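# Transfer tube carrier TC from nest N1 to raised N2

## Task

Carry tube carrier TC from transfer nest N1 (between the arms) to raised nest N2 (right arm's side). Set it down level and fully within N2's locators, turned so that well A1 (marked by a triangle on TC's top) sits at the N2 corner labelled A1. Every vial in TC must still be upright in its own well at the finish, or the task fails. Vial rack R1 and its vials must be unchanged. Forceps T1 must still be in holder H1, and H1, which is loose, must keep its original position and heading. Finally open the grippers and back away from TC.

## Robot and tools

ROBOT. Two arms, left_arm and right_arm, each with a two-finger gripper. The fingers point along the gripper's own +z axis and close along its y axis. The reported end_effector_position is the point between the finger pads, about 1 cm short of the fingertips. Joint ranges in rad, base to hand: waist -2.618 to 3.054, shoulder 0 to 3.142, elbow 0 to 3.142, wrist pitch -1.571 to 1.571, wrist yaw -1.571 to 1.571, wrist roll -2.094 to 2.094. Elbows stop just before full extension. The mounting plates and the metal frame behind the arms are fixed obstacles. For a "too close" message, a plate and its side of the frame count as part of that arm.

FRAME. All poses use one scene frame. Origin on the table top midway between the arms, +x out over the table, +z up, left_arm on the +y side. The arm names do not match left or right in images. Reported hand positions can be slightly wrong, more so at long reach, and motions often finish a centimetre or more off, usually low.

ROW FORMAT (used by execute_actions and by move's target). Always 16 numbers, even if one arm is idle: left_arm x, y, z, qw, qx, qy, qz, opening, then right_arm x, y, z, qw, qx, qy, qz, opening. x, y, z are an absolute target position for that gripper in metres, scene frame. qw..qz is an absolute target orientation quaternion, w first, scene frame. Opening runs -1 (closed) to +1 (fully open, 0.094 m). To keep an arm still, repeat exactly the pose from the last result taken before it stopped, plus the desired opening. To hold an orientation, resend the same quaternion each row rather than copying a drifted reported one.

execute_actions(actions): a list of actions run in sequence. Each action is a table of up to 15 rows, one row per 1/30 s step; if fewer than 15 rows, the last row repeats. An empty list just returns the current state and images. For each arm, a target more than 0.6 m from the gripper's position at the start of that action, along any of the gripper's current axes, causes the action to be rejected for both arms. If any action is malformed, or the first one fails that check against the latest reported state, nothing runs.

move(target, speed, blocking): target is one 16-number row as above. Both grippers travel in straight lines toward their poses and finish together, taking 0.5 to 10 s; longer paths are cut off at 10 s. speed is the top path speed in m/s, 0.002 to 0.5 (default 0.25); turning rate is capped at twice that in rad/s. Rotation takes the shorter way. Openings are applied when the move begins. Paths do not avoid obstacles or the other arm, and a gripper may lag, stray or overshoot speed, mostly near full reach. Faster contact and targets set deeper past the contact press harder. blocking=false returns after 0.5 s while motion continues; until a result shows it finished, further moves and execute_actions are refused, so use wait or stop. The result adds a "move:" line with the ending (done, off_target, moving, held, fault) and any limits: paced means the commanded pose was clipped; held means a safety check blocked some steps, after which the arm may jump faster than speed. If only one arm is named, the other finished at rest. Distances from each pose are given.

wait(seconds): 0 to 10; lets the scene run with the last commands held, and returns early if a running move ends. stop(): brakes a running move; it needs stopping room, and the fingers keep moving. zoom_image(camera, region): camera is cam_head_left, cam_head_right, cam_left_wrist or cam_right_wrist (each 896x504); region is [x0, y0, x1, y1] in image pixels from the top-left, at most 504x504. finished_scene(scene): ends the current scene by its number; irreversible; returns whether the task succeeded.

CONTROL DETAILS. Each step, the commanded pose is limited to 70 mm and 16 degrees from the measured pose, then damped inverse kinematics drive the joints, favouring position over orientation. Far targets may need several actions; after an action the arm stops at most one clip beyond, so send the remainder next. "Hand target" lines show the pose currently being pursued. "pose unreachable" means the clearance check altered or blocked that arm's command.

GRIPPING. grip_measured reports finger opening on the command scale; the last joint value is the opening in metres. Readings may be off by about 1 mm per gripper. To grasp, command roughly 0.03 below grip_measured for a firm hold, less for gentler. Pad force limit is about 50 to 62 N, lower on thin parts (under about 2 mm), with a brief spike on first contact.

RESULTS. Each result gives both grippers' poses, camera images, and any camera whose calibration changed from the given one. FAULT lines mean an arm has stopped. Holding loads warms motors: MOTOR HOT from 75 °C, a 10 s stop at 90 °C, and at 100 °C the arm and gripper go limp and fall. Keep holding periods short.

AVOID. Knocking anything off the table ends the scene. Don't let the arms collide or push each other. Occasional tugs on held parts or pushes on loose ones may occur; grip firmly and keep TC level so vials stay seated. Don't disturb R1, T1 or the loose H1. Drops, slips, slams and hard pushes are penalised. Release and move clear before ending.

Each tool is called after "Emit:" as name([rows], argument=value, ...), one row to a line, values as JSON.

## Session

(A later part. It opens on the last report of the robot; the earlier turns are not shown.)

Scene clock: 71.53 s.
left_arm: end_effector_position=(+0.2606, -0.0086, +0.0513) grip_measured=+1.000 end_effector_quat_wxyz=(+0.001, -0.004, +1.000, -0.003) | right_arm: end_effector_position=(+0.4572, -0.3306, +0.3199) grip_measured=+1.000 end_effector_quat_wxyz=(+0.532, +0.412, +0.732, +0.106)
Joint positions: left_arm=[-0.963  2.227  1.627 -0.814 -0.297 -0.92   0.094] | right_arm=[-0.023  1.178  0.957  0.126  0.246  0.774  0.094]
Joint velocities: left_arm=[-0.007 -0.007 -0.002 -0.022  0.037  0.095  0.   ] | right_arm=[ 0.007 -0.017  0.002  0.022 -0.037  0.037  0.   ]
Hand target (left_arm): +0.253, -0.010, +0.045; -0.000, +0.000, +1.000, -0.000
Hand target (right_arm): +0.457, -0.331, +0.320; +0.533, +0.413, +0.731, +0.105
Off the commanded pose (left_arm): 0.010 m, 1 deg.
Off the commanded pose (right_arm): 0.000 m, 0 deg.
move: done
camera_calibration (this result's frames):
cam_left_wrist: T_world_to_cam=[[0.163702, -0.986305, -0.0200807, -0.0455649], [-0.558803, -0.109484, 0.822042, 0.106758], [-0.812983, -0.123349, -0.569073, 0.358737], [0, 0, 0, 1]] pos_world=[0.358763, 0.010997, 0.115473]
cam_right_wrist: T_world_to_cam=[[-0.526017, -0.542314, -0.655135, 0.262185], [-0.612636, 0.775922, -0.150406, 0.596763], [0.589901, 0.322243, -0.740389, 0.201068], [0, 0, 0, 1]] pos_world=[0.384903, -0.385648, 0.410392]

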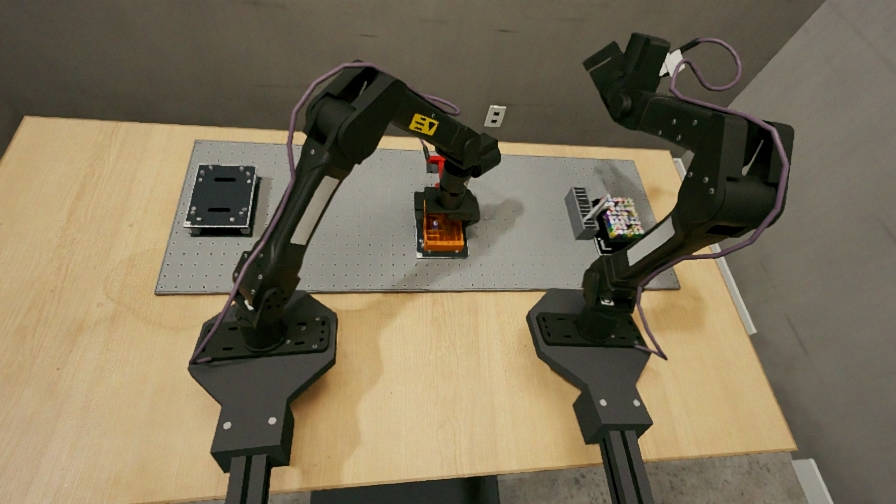

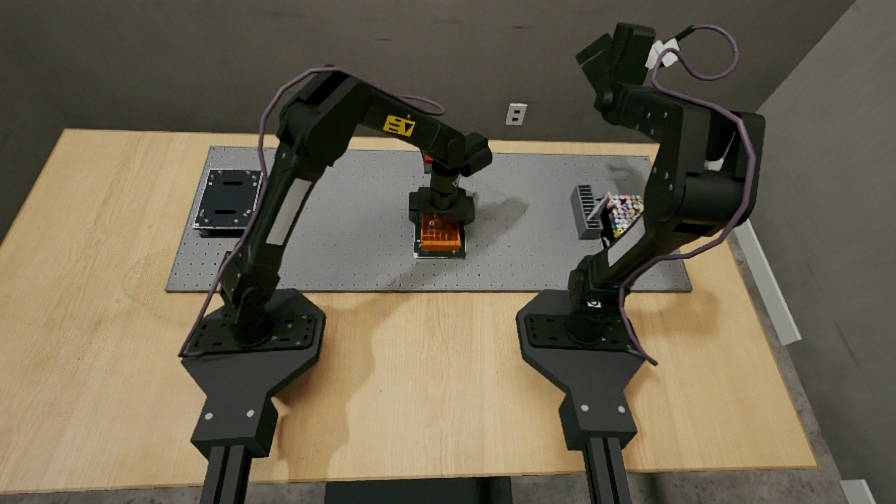

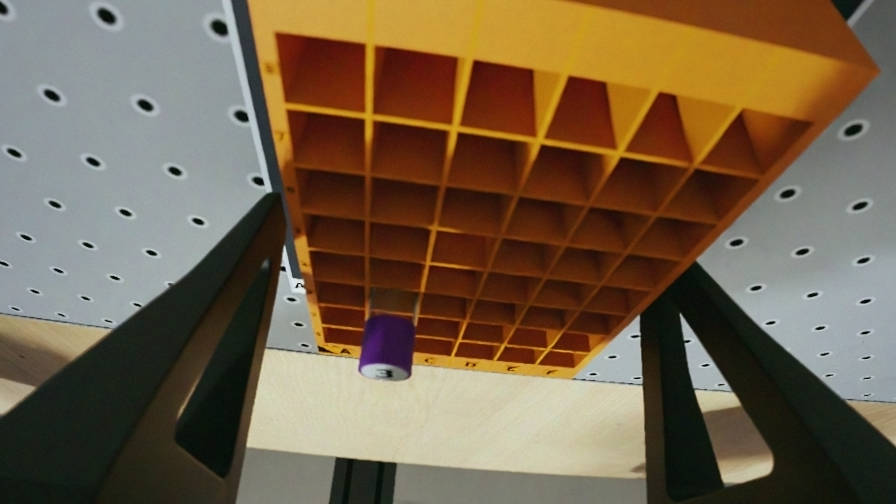

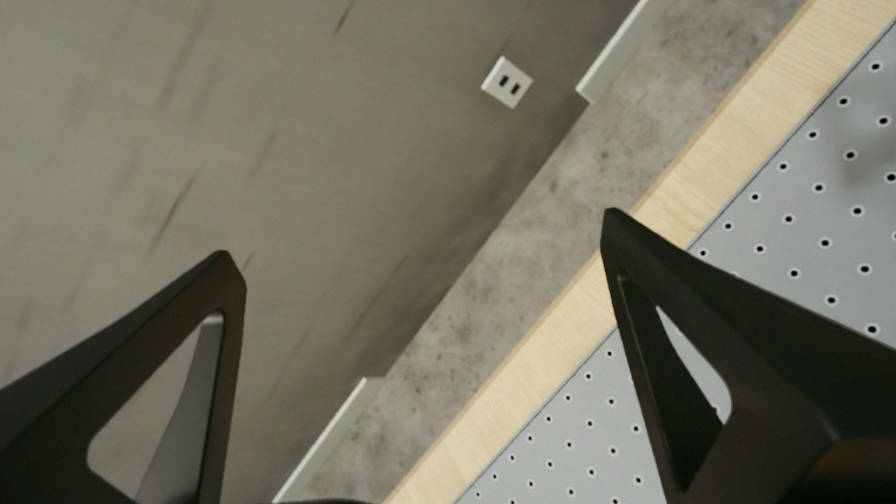

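Already straddling.

Emit:
move(target=[0.253,-0.011,0.027,0,0,1,0,1,0.4572,-0.331,0.32,0.533,0.413,0.731,0.105,1], speed=0.03)

Emit:
move(target=[0.253,-0.011,0.027,0,0,1,0,0.76,0.4572,-0.331,0.32,0.533,0.413,0.731,0.105,1], speed=0.03)

Emit:
move(target=[0.258,-0.011,0.14,0,0,1,0,0.76,0.4572,-0.331,0.32,0.533,0.413,0.731,0.105,1], speed=0.06)

Scene clock: 78.40 s.
left_arm: end_effector_position=(+0.2600, -0.0150, +0.0372) grip_measured=+1.000 end_effector_quat_wxyz=(+0.005, -0.005, +1.000, -0.007) | right_arm: end_effector_position=(+0.4572, -0.3306, +0.3199) grip_measured=+1.000 end_effector_quat_wxyz=(+0.532, +0.412, +0.732, +0.106)
Joint positions: left_arm=[-0.963  2.263  1.627 -0.766 -0.297 -0.919  0.094] | right_arm=[-0.023  1.178  0.957  0.126  0.246  0.774  0.094]
Joint velocities: left_arm=[-0.012  0.007 -0.022 -0.051 -0.051 -0.095  0.   ] | right_arm=[-0.007  0.022 -0.007 -0.022 -0.007 -0.022  0.   ]
Hand target (left_arm): +0.253, -0.011, +0.027; -0.000, +0.000, +1.000, +0.000
Hand target (right_arm): +0.457, -0.331, +0.320; +0.533, +0.413, +0.731, +0.105
Off the commanded pose (left_arm): 0.013 m, 1 deg.
Off the commanded pose (right_arm): 0.000 m, 0 deg.
move: off_target (left_arm)
camera_calibration (this result's frames):
cam_left_wrist: T_world_to_cam=[[0.166374, -0.986007, -0.0104412, -0.0530242], [-0.564013, -0.103844, 0.81921, 0.118843], [-0.808832, -0.130407, -0.573398, 0.348431], [0, 0, 0, 1]] pos_world=[0.357673, 0.00549657, 0.101879]
cam_right_wrist: T_world_to_cam=[[-0.526017, -0.542314, -0.655135, 0.262185], [-0.612636, 0.775922, -0.150406, 0.596763], [0.589901, 0.322243, -0.740389, 0.201068], [0, 0, 0, 1]] pos_world=[0.384903, -0.385648, 0.410392]

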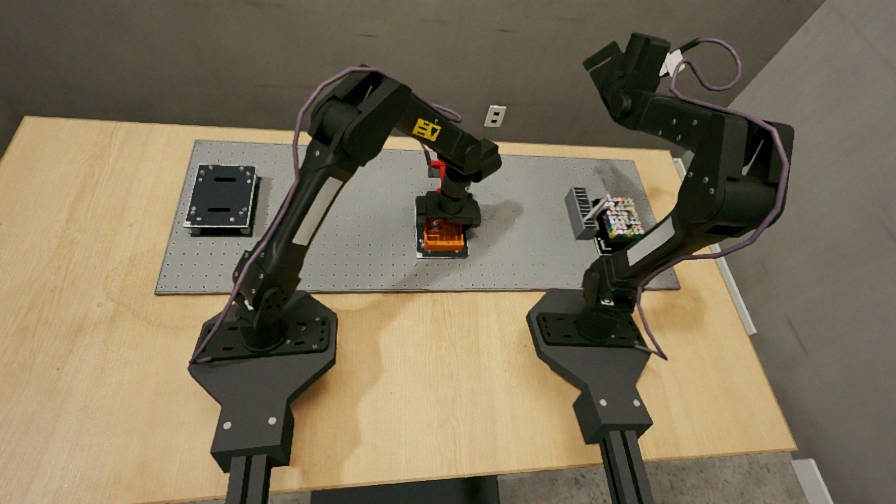

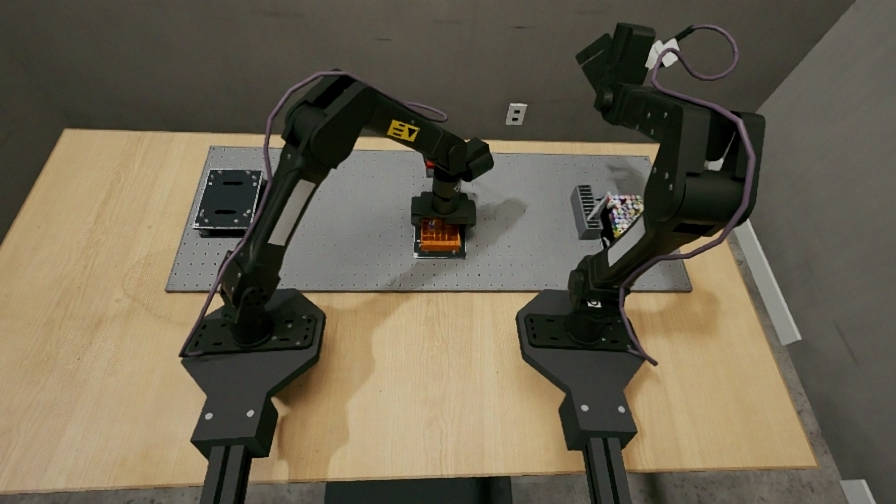

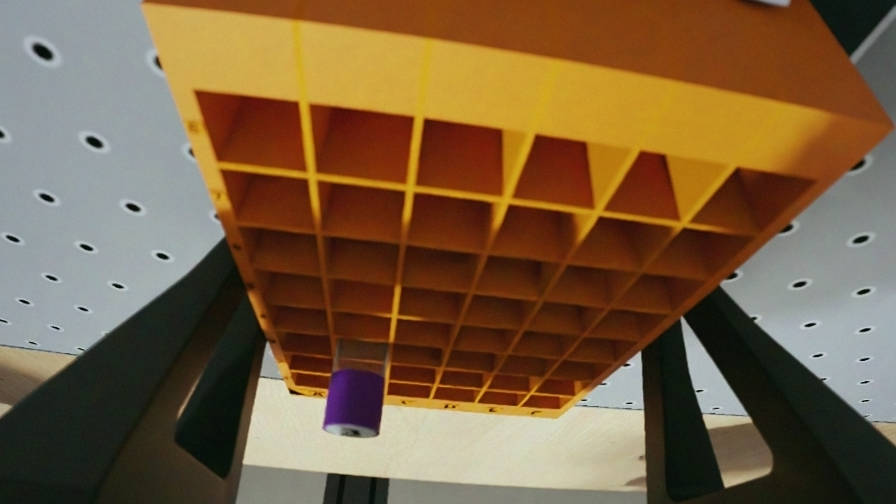

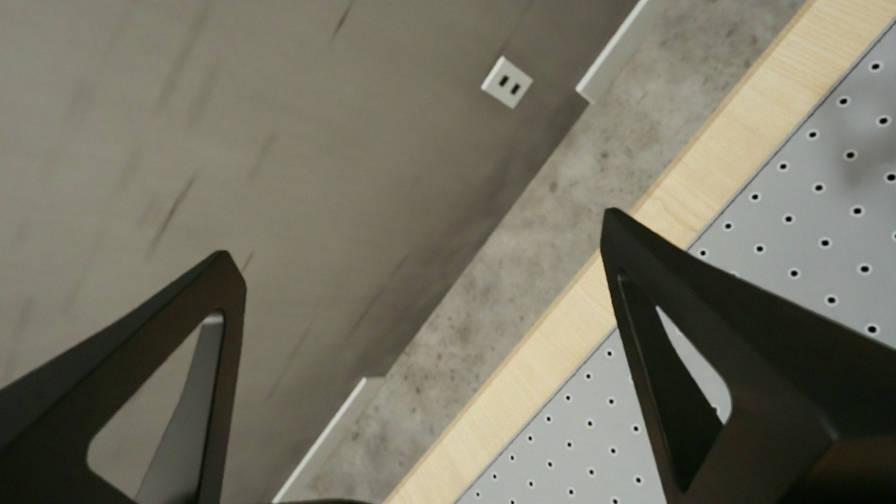

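Scene clock: 79.10 s.
left_arm: end_effector_position=(+0.2597, -0.0112, +0.0372) grip_measured=+0.801 end_effector_quat_wxyz=(+0.003, -0.004, +1.000, -0.001) | right_arm: end_effector_position=(+0.4572, -0.3306, +0.3199) grip_measured=+1.000 end_effector_quat_wxyz=(+0.532, +0.412, +0.732, +0.106)
Joint positions: left_arm=[-0.961  2.262  1.627 -0.78  -0.303 -0.918  0.085] | right_arm=[-0.023  1.178  0.957  0.126  0.246  0.774  0.094]
Joint velocities: left_arm=[-0.002 -0.002 -0.007 -0.066  0.007 -0.066 -0.   ] | right_arm=[-0.007 -0.007 -0.007 -0.081 -0.022 -0.051  0.   ]
Hand target (left_arm): +0.253, -0.011, +0.027; +0.000, +0.000, +1.000, +0.000
Hand target (right_arm): +0.457, -0.331, +0.320; +0.533, +0.413, +0.731, +0.105
Off the commanded pose (left_arm): 0.012 m, 1 deg.
Off the commanded pose (right_arm): 0.000 m, 0 deg.
move: off_target (left_arm)
camera_calibration (this result's frames):
cam_left_wrist: T_world_to_cam=[[0.164104, -0.986143, -0.0243363, -0.0481435], [-0.561574, -0.113677, 0.819581, 0.118308], [-0.81099, -0.12083, -0.572447, 0.349275], [0, 0, 0, 1]] pos_world=[0.357598, 0.00817539, 0.101806]
cam_right_wrist: T_world_to_cam=[[-0.526017, -0.542314, -0.655135, 0.262185], [-0.612636, 0.775922, -0.150406, 0.596763], [0.589901, 0.322243, -0.740389, 0.201068], [0, 0, 0, 1]] pos_world=[0.384903, -0.385648, 0.410392]

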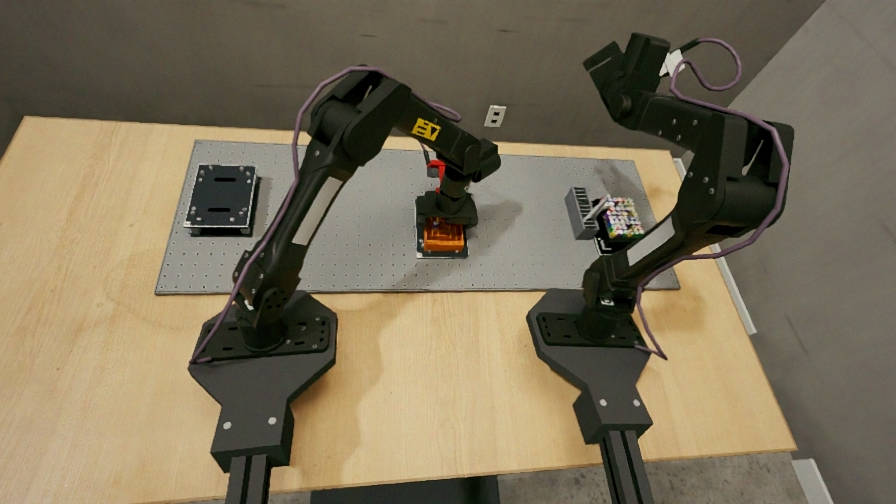

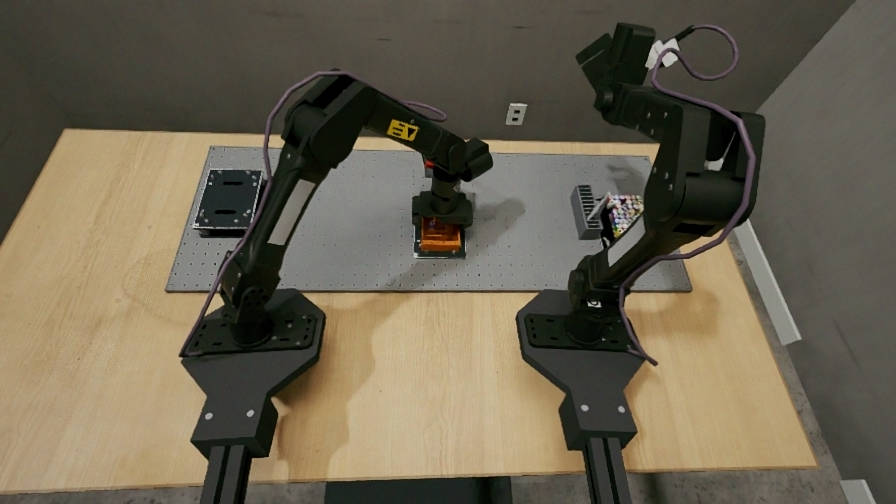

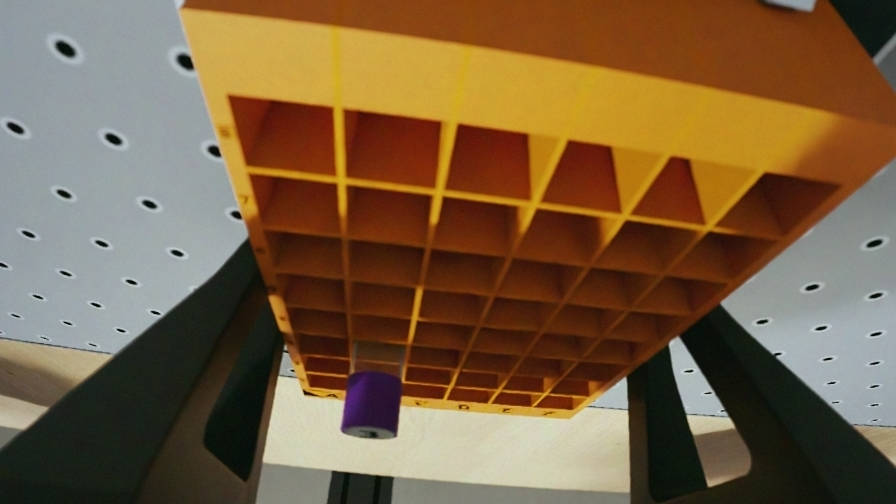

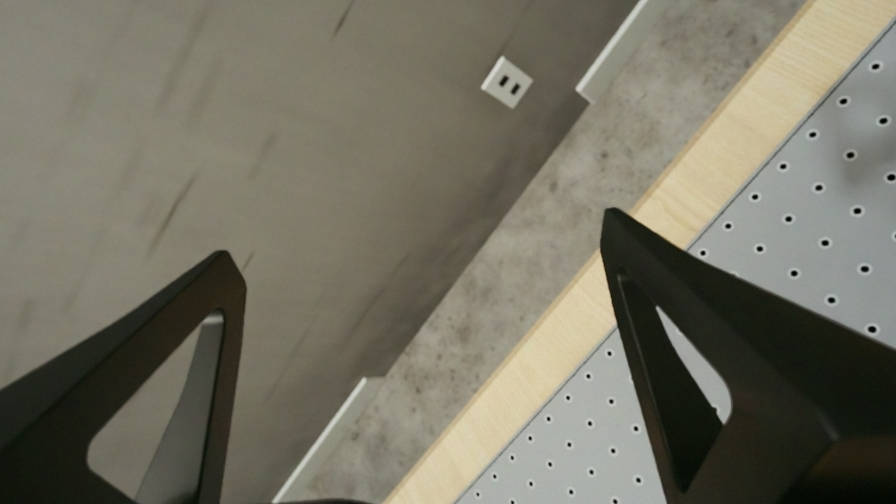

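Scene clock: 81.33 s.
left_arm: end_effector_position=(+0.2530, -0.0044, +0.1244) grip_measured=+0.801 end_effector_quat_wxyz=(-0.012, +0.000, +1.000, +0.010) | right_arm: end_effector_position=(+0.4572, -0.3306, +0.3199) grip_measured=+1.000 end_effector_quat_wxyz=(+0.532, +0.412, +0.732, +0.106)
Joint positions: left_arm=[-1.02   2.13   1.751 -1.091 -0.298 -0.982  0.085] | right_arm=[-0.023  1.178  0.957  0.126  0.246  0.774  0.094]
Joint velocities: left_arm=[-0.002 -0.007  0.002 -0.022  0.007 -0.022  0.001] | right_arm=[0.002 0.007 0.012 0.007 0.022 0.051 0.   ]
Hand target (left_arm): +0.257, -0.010, +0.140; -0.001, -0.000, +1.000, -0.001
Hand target (right_arm): +0.457, -0.331, +0.320; +0.533, +0.413, +0.731, +0.105
Off the commanded pose (left_arm): 0.018 m, 2 deg.
Off the commanded pose (right_arm): 0.000 m, 0 deg.
move: off_target (left_arm)
camera_calibration (this result's frames):
cam_left_wrist: T_world_to_cam=[[0.153998, -0.986819, -0.0497198, -0.032514], [-0.53766, -0.12591, 0.833708, 0.0360102], [-0.828979, -0.101657, -0.549963, 0.396466], [0, 0, 0, 1]] pos_world=[0.35303, 0.0127523, 0.186403]
cam_right_wrist: T_world_to_cam=[[-0.526017, -0.542314, -0.655135, 0.262185], [-0.612636, 0.775922, -0.150406, 0.596763], [0.589901, 0.322243, -0.740389, 0.201068], [0, 0, 0, 1]] pos_world=[0.384903, -0.385648, 0.410392]

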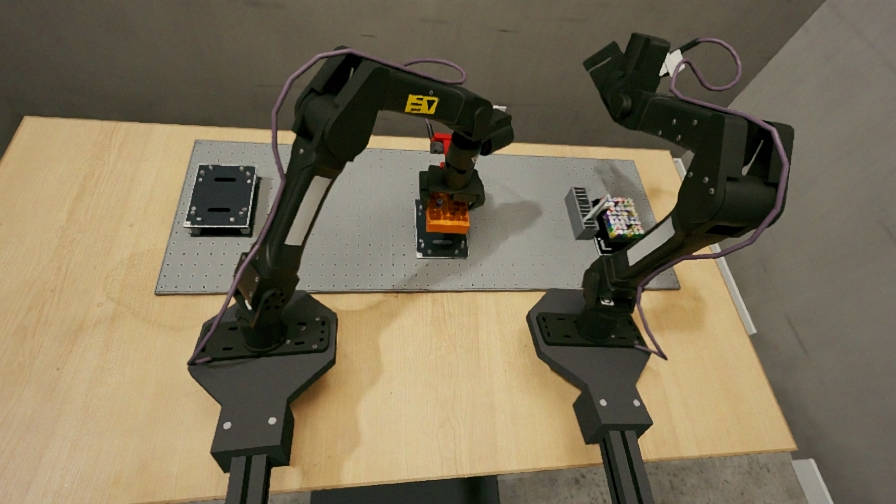

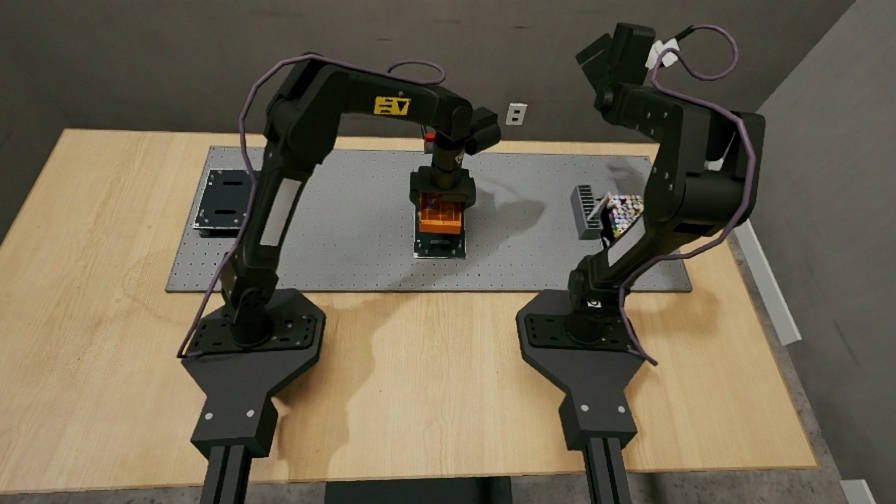

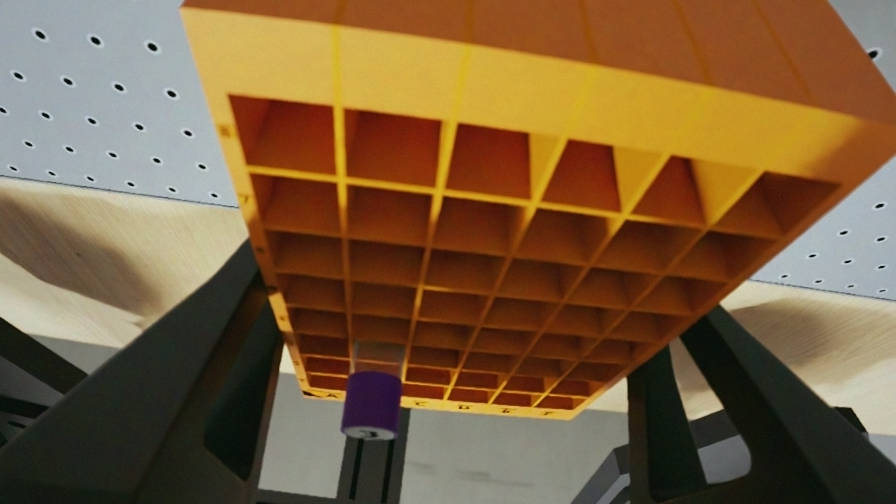

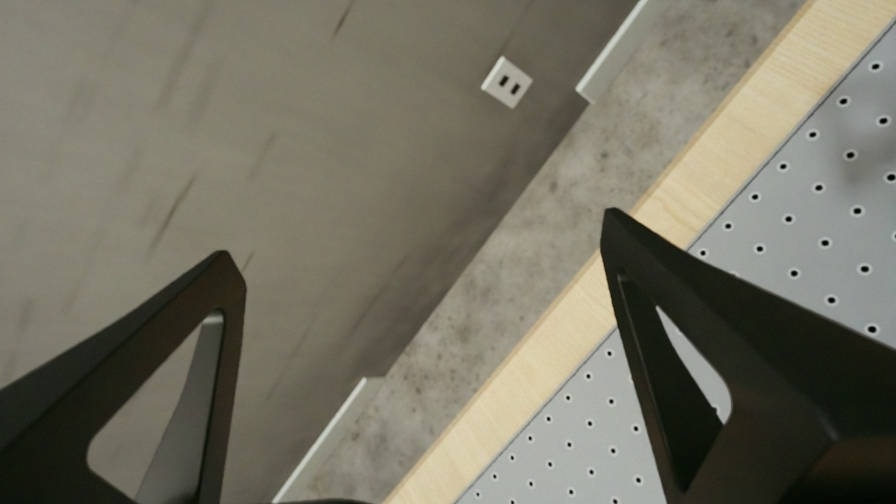

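Emit:
move(target=[0.315,0.48,0.14,0,0,1,0,0.76,0.4572,-0.331,0.32,0.533,0.413,0.731,0.105,1], speed=0.15)

Emit:
move(target=[0.315,0.48,0.105,0,0,1,0,0.76,0.4572,-0.331,0.32,0.533,0.413,0.731,0.105,1], speed=0.04)

Emit:
zoom_image(camera="cam_head_right", region=[180,155,280,250])

Emit:
zoom_image(camera="cam_head_left", region=[170,150,270,245])

Scene clock: 93.70 s.
left_arm: end_effector_position=(+0.3098, +0.4868, +0.1341) grip_measured=+0.801 end_effector_quat_wxyz=(-0.010, +0.003, +1.000, +0.026) | right_arm: end_effector_position=(+0.4572, -0.3306, +0.3199) grip_measured=+1.000 end_effector_quat_wxyz=(+0.532, +0.412, +0.732, +0.106)
Joint positions: left_arm=[ 0.428  1.614  1.285 -0.916  0.032  0.445  0.085] | right_arm=[-0.023  1.178  0.957  0.126  0.246  0.774  0.094]
Joint velocities: left_arm=[-0.002  0.002 -0.017 -0.037  0.066  0.081 -0.   ] | right_arm=[-0.017 -0.022  0.002 -0.007 -0.007  0.007  0.   ]
Hand target (left_arm): +0.318, +0.487, +0.139; -0.001, +0.006, +1.000, +0.021
Hand target (right_arm): +0.457, -0.331, +0.320; +0.533, +0.413, +0.731, +0.105
Off the commanded pose (left_arm): 0.010 m, 3 deg.
Off the commanded pose (right_arm): 0.000 m, 0 deg.
move: off_target (left_arm)
camera_calibration (this result's frames):
cam_left_wrist: T_world_to_cam=[[0.148602, -0.985552, -0.0812743, 0.449182], [-0.541203, -0.149838, 0.827434, 0.133889], [-0.827657, -0.0789727, -0.55565, 0.488114], [0, 0, 0, 1]] pos_world=[0.409703, 0.501301, 0.196943]
cam_right_wrist: T_world_to_cam=[[-0.526017, -0.542314, -0.655135, 0.262185], [-0.612636, 0.775922, -0.150406, 0.596763], [0.589901, 0.322243, -0.740389, 0.201068], [0, 0, 0, 1]] pos_world=[0.384903, -0.385648, 0.410392]

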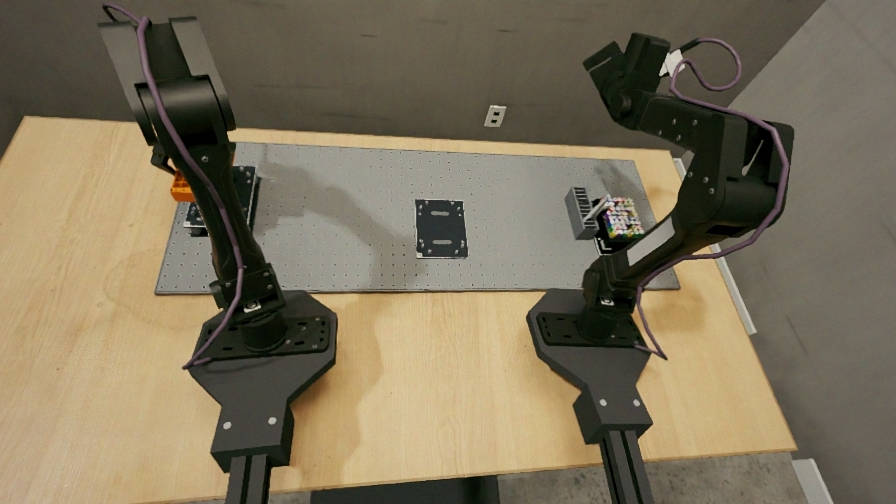

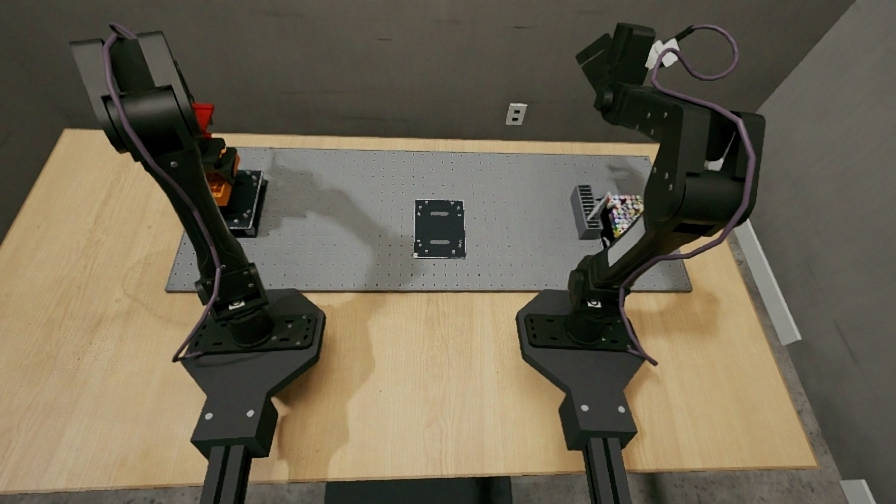

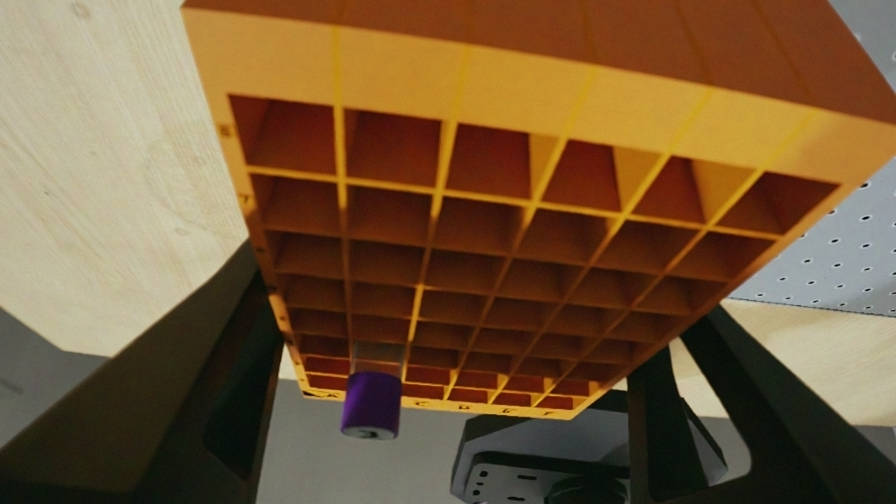

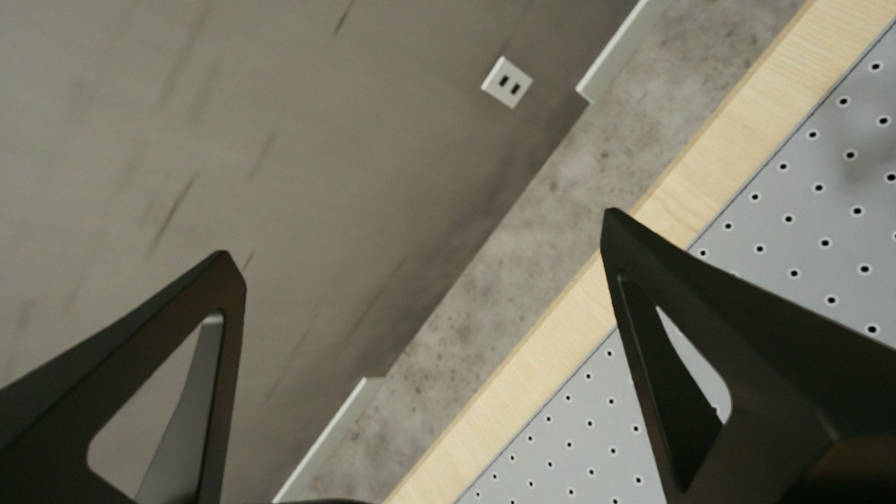

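Scene clock: 94.87 s.
left_arm: end_effector_position=(+0.3137, +0.4839, +0.1101) grip_measured=+0.801 end_effector_quat_wxyz=(-0.006, +0.001, +1.000, +0.008) | right_arm: end_effector_position=(+0.4572, -0.3306, +0.3199) grip_measured=+1.000 end_effector_quat_wxyz=(+0.532, +0.412, +0.732, +0.106)
Joint positions: left_arm=[ 0.428  1.667  1.258 -0.843  0.068  0.442  0.085] | right_arm=[-0.023  1.178  0.957  0.126  0.246  0.774  0.094]
Joint velocities: left_arm=[-0.002  0.007 -0.007  0.066  0.022 -0.007 -0.001] | right_arm=[ 0.007 -0.007  0.007 -0.007 -0.022 -0.007  0.   ]
Hand target (left_arm): +0.315, +0.480, +0.105; -0.001, -0.000, +1.000, -0.000
Hand target (right_arm): +0.457, -0.331, +0.320; +0.533, +0.413, +0.731, +0.105
Off the commanded pose (left_arm): 0.007 m, 1 deg.
Off the commanded pose (right_arm): 0.000 m, 0 deg.
move: done
camera_calibration (this result's frames):
cam_left_wrist: T_world_to_cam=[[0.153561, -0.987121, -0.0448487, 0.438987], [-0.547641, -0.122797, 0.827653, 0.144345], [-0.822501, -0.102534, -0.559445, 0.487972], [0, 0, 0, 1]] pos_world=[0.412995, 0.501092, 0.173214]
cam_right_wrist: T_world_to_cam=[[-0.526017, -0.542314, -0.655135, 0.262185], [-0.612636, 0.775922, -0.150406, 0.596763], [0.589901, 0.322243, -0.740389, 0.201068], [0, 0, 0, 1]] pos_world=[0.384903, -0.385648, 0.410392]

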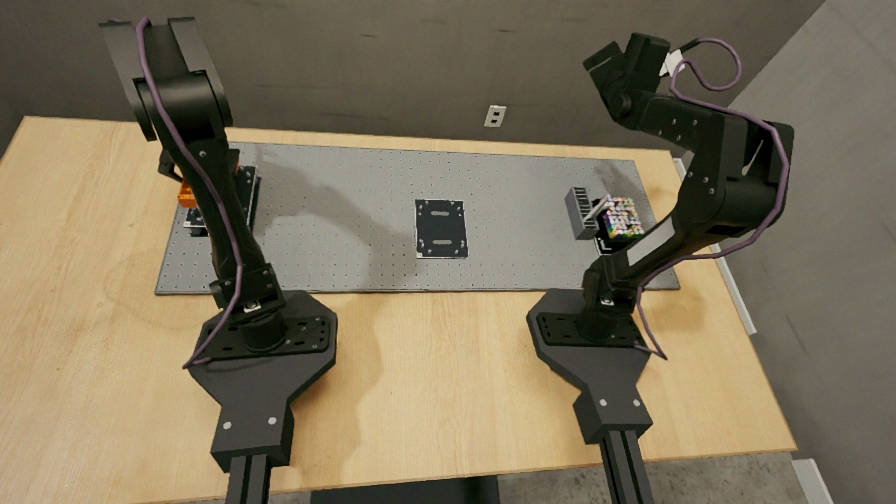

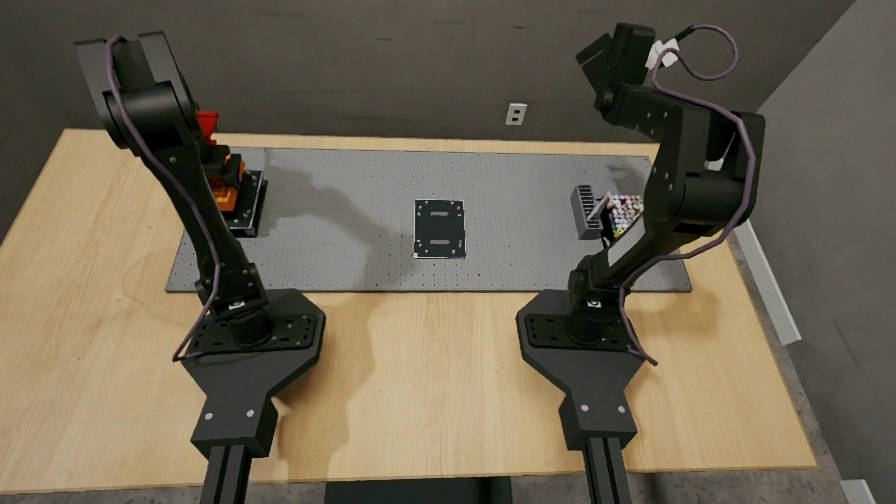

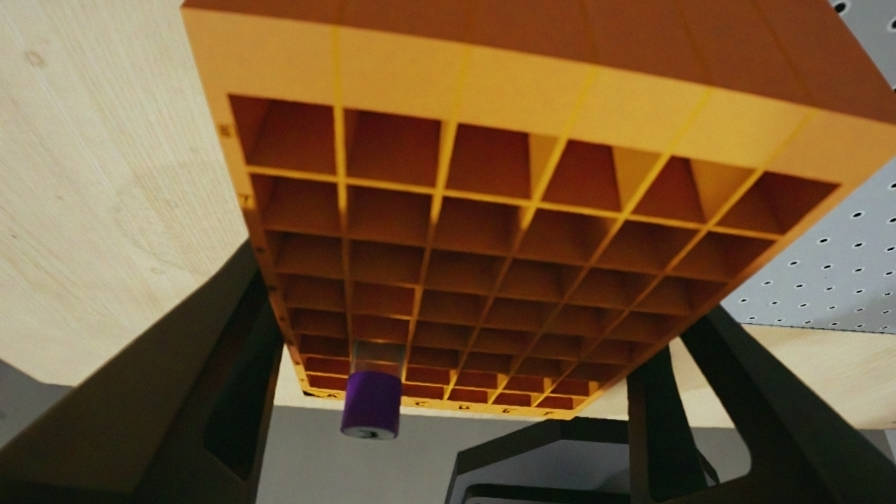

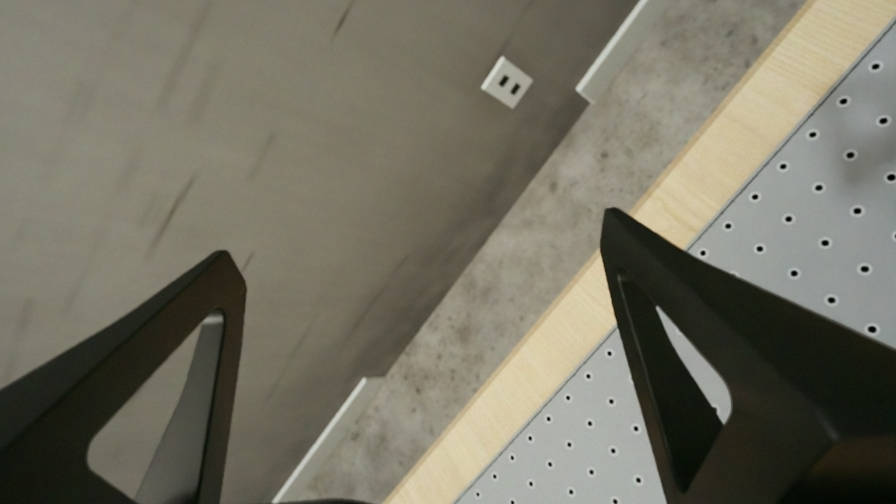

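Region (180, 155, 280, 250) of cam_head_right's 896x504 image, scaled by 5.040, with more detail than that image has; it fills the top 479 rows of this view, and the rest is white.

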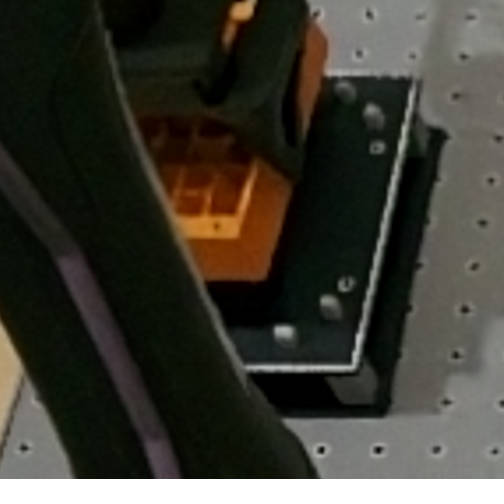

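Region (170, 150, 270, 245) of cam_head_left's 896x504 image, scaled by 5.040, with more detail than that image has; it fills the top 479 rows of this view, and the rest is white.

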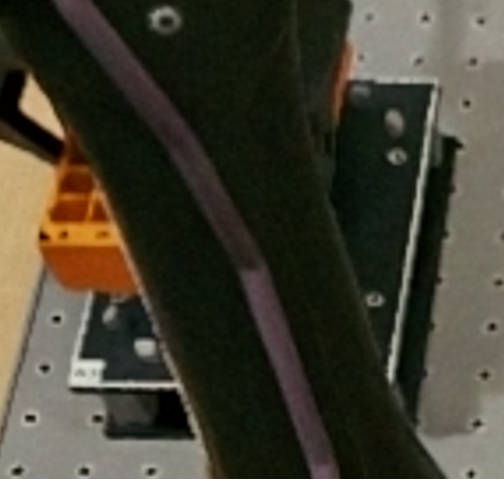

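Emit:
move(target=[0.315,0.48,0.083,0,0,1,0,0.76,0.4572,-0.331,0.32,0.533,0.413,0.731,0.105,1], speed=0.03)

Emit:
zoom_image(camera="cam_head_right", region=[180,155,280,250])

Emit:
zoom_image(camera="cam_head_left", region=[170,150,270,245])

Scene clock: 101.50 s.
left_arm: end_effector_position=(+0.3136, +0.4857, +0.0890) grip_measured=+0.801 end_effector_quat_wxyz=(-0.005, -0.002, +1.000, +0.008) | right_arm: end_effector_position=(+0.4572, -0.3306, +0.3199) grip_measured=+1.000 end_effector_quat_wxyz=(+0.532, +0.412, +0.732, +0.106)
Joint positions: left_arm=[ 0.428  1.709  1.223 -0.764  0.069  0.436  0.085] | right_arm=[-0.023  1.178  0.957  0.126  0.246  0.774  0.094]
Joint velocities: left_arm=[ 0.002 -0.022 -0.022  0.007  0.066 -0.022  0.001] | right_arm=[-0.007  0.012 -0.012 -0.007 -0.051 -0.007  0.   ]
Hand target (left_arm): +0.315, +0.480, +0.083; -0.000, +0.000, +1.000, -0.000
Hand target (right_arm): +0.457, -0.331, +0.320; +0.533, +0.413, +0.731, +0.105
Off the commanded pose (left_arm): 0.008 m, 1 deg.
Off the commanded pose (right_arm): 0.000 m, 0 deg.
move: done
camera_calibration (this result's frames):
cam_left_wrist: T_world_to_cam=[[0.158744, -0.986303, -0.044795, 0.437877], [-0.549051, -0.125895, 0.826253, 0.164049], [-0.820575, -0.106568, -0.561516, 0.477863], [0, 0, 0, 1]] pos_world=[0.412683, 0.503457, 0.152397]
cam_right_wrist: T_world_to_cam=[[-0.526017, -0.542314, -0.655135, 0.262185], [-0.612636, 0.775922, -0.150406, 0.596763], [0.589901, 0.322243, -0.740389, 0.201068], [0, 0, 0, 1]] pos_world=[0.384903, -0.385648, 0.410392]

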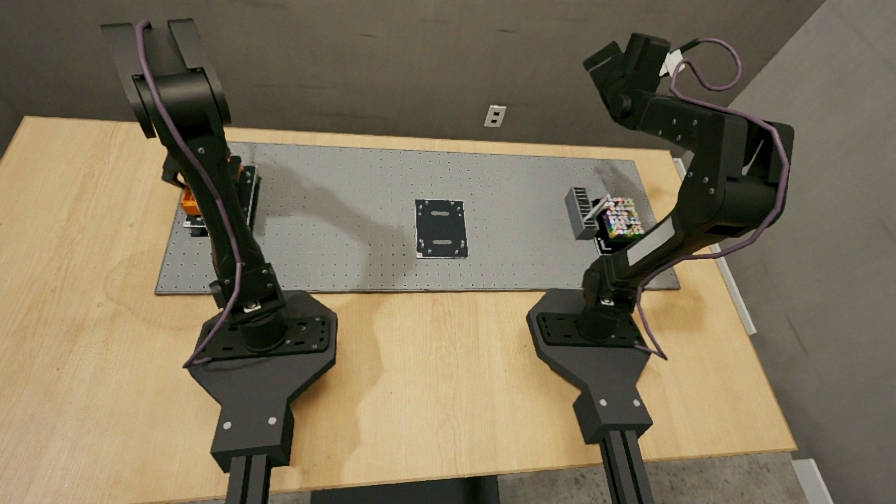

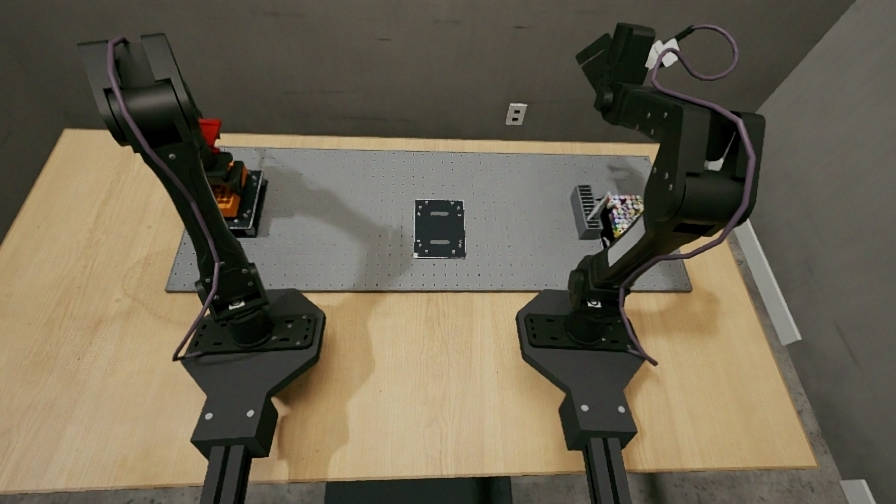

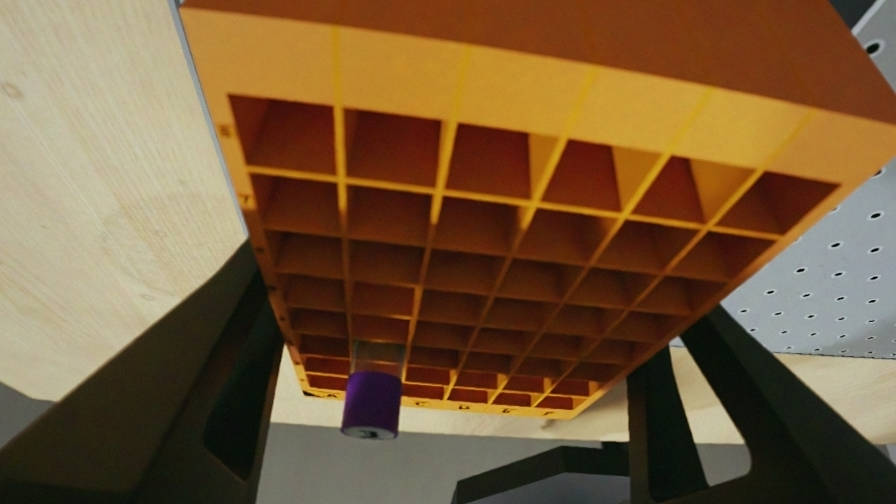

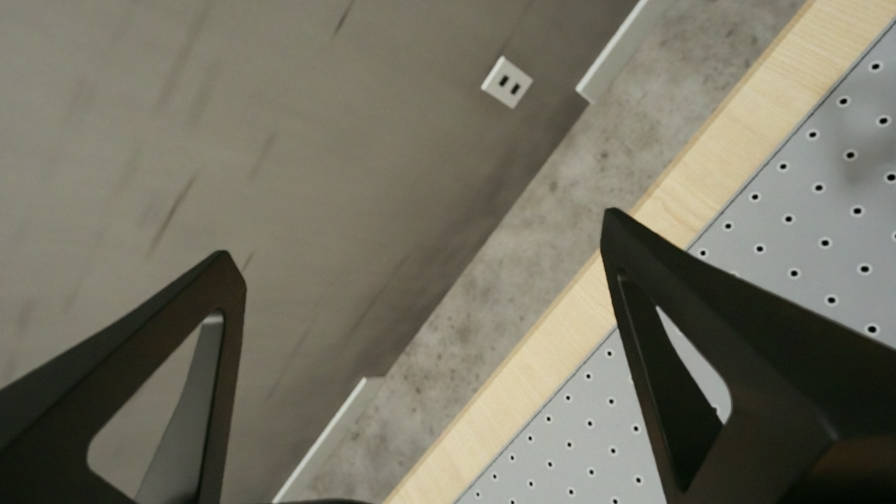

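Region (180, 155, 280, 250) of cam_head_right's 896x504 image, scaled by 5.040, with more detail than that image has; it fills the top 479 rows of this view, and the rest is white.

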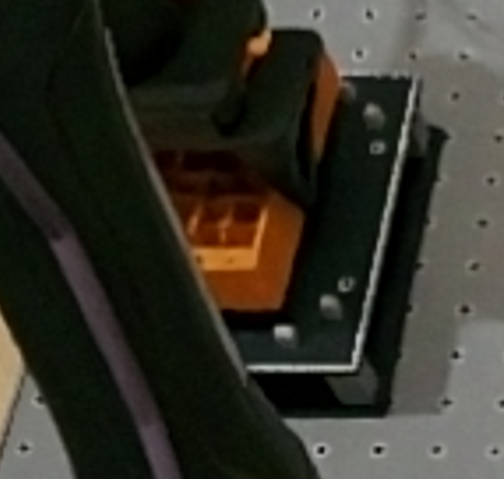

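Region (170, 150, 270, 245) of cam_head_left's 896x504 image, scaled by 5.040, with more detail than that image has; it fills the top 479 rows of this view, and the rest is white.

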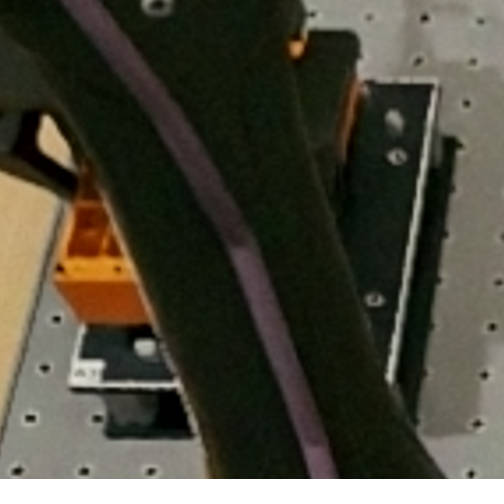

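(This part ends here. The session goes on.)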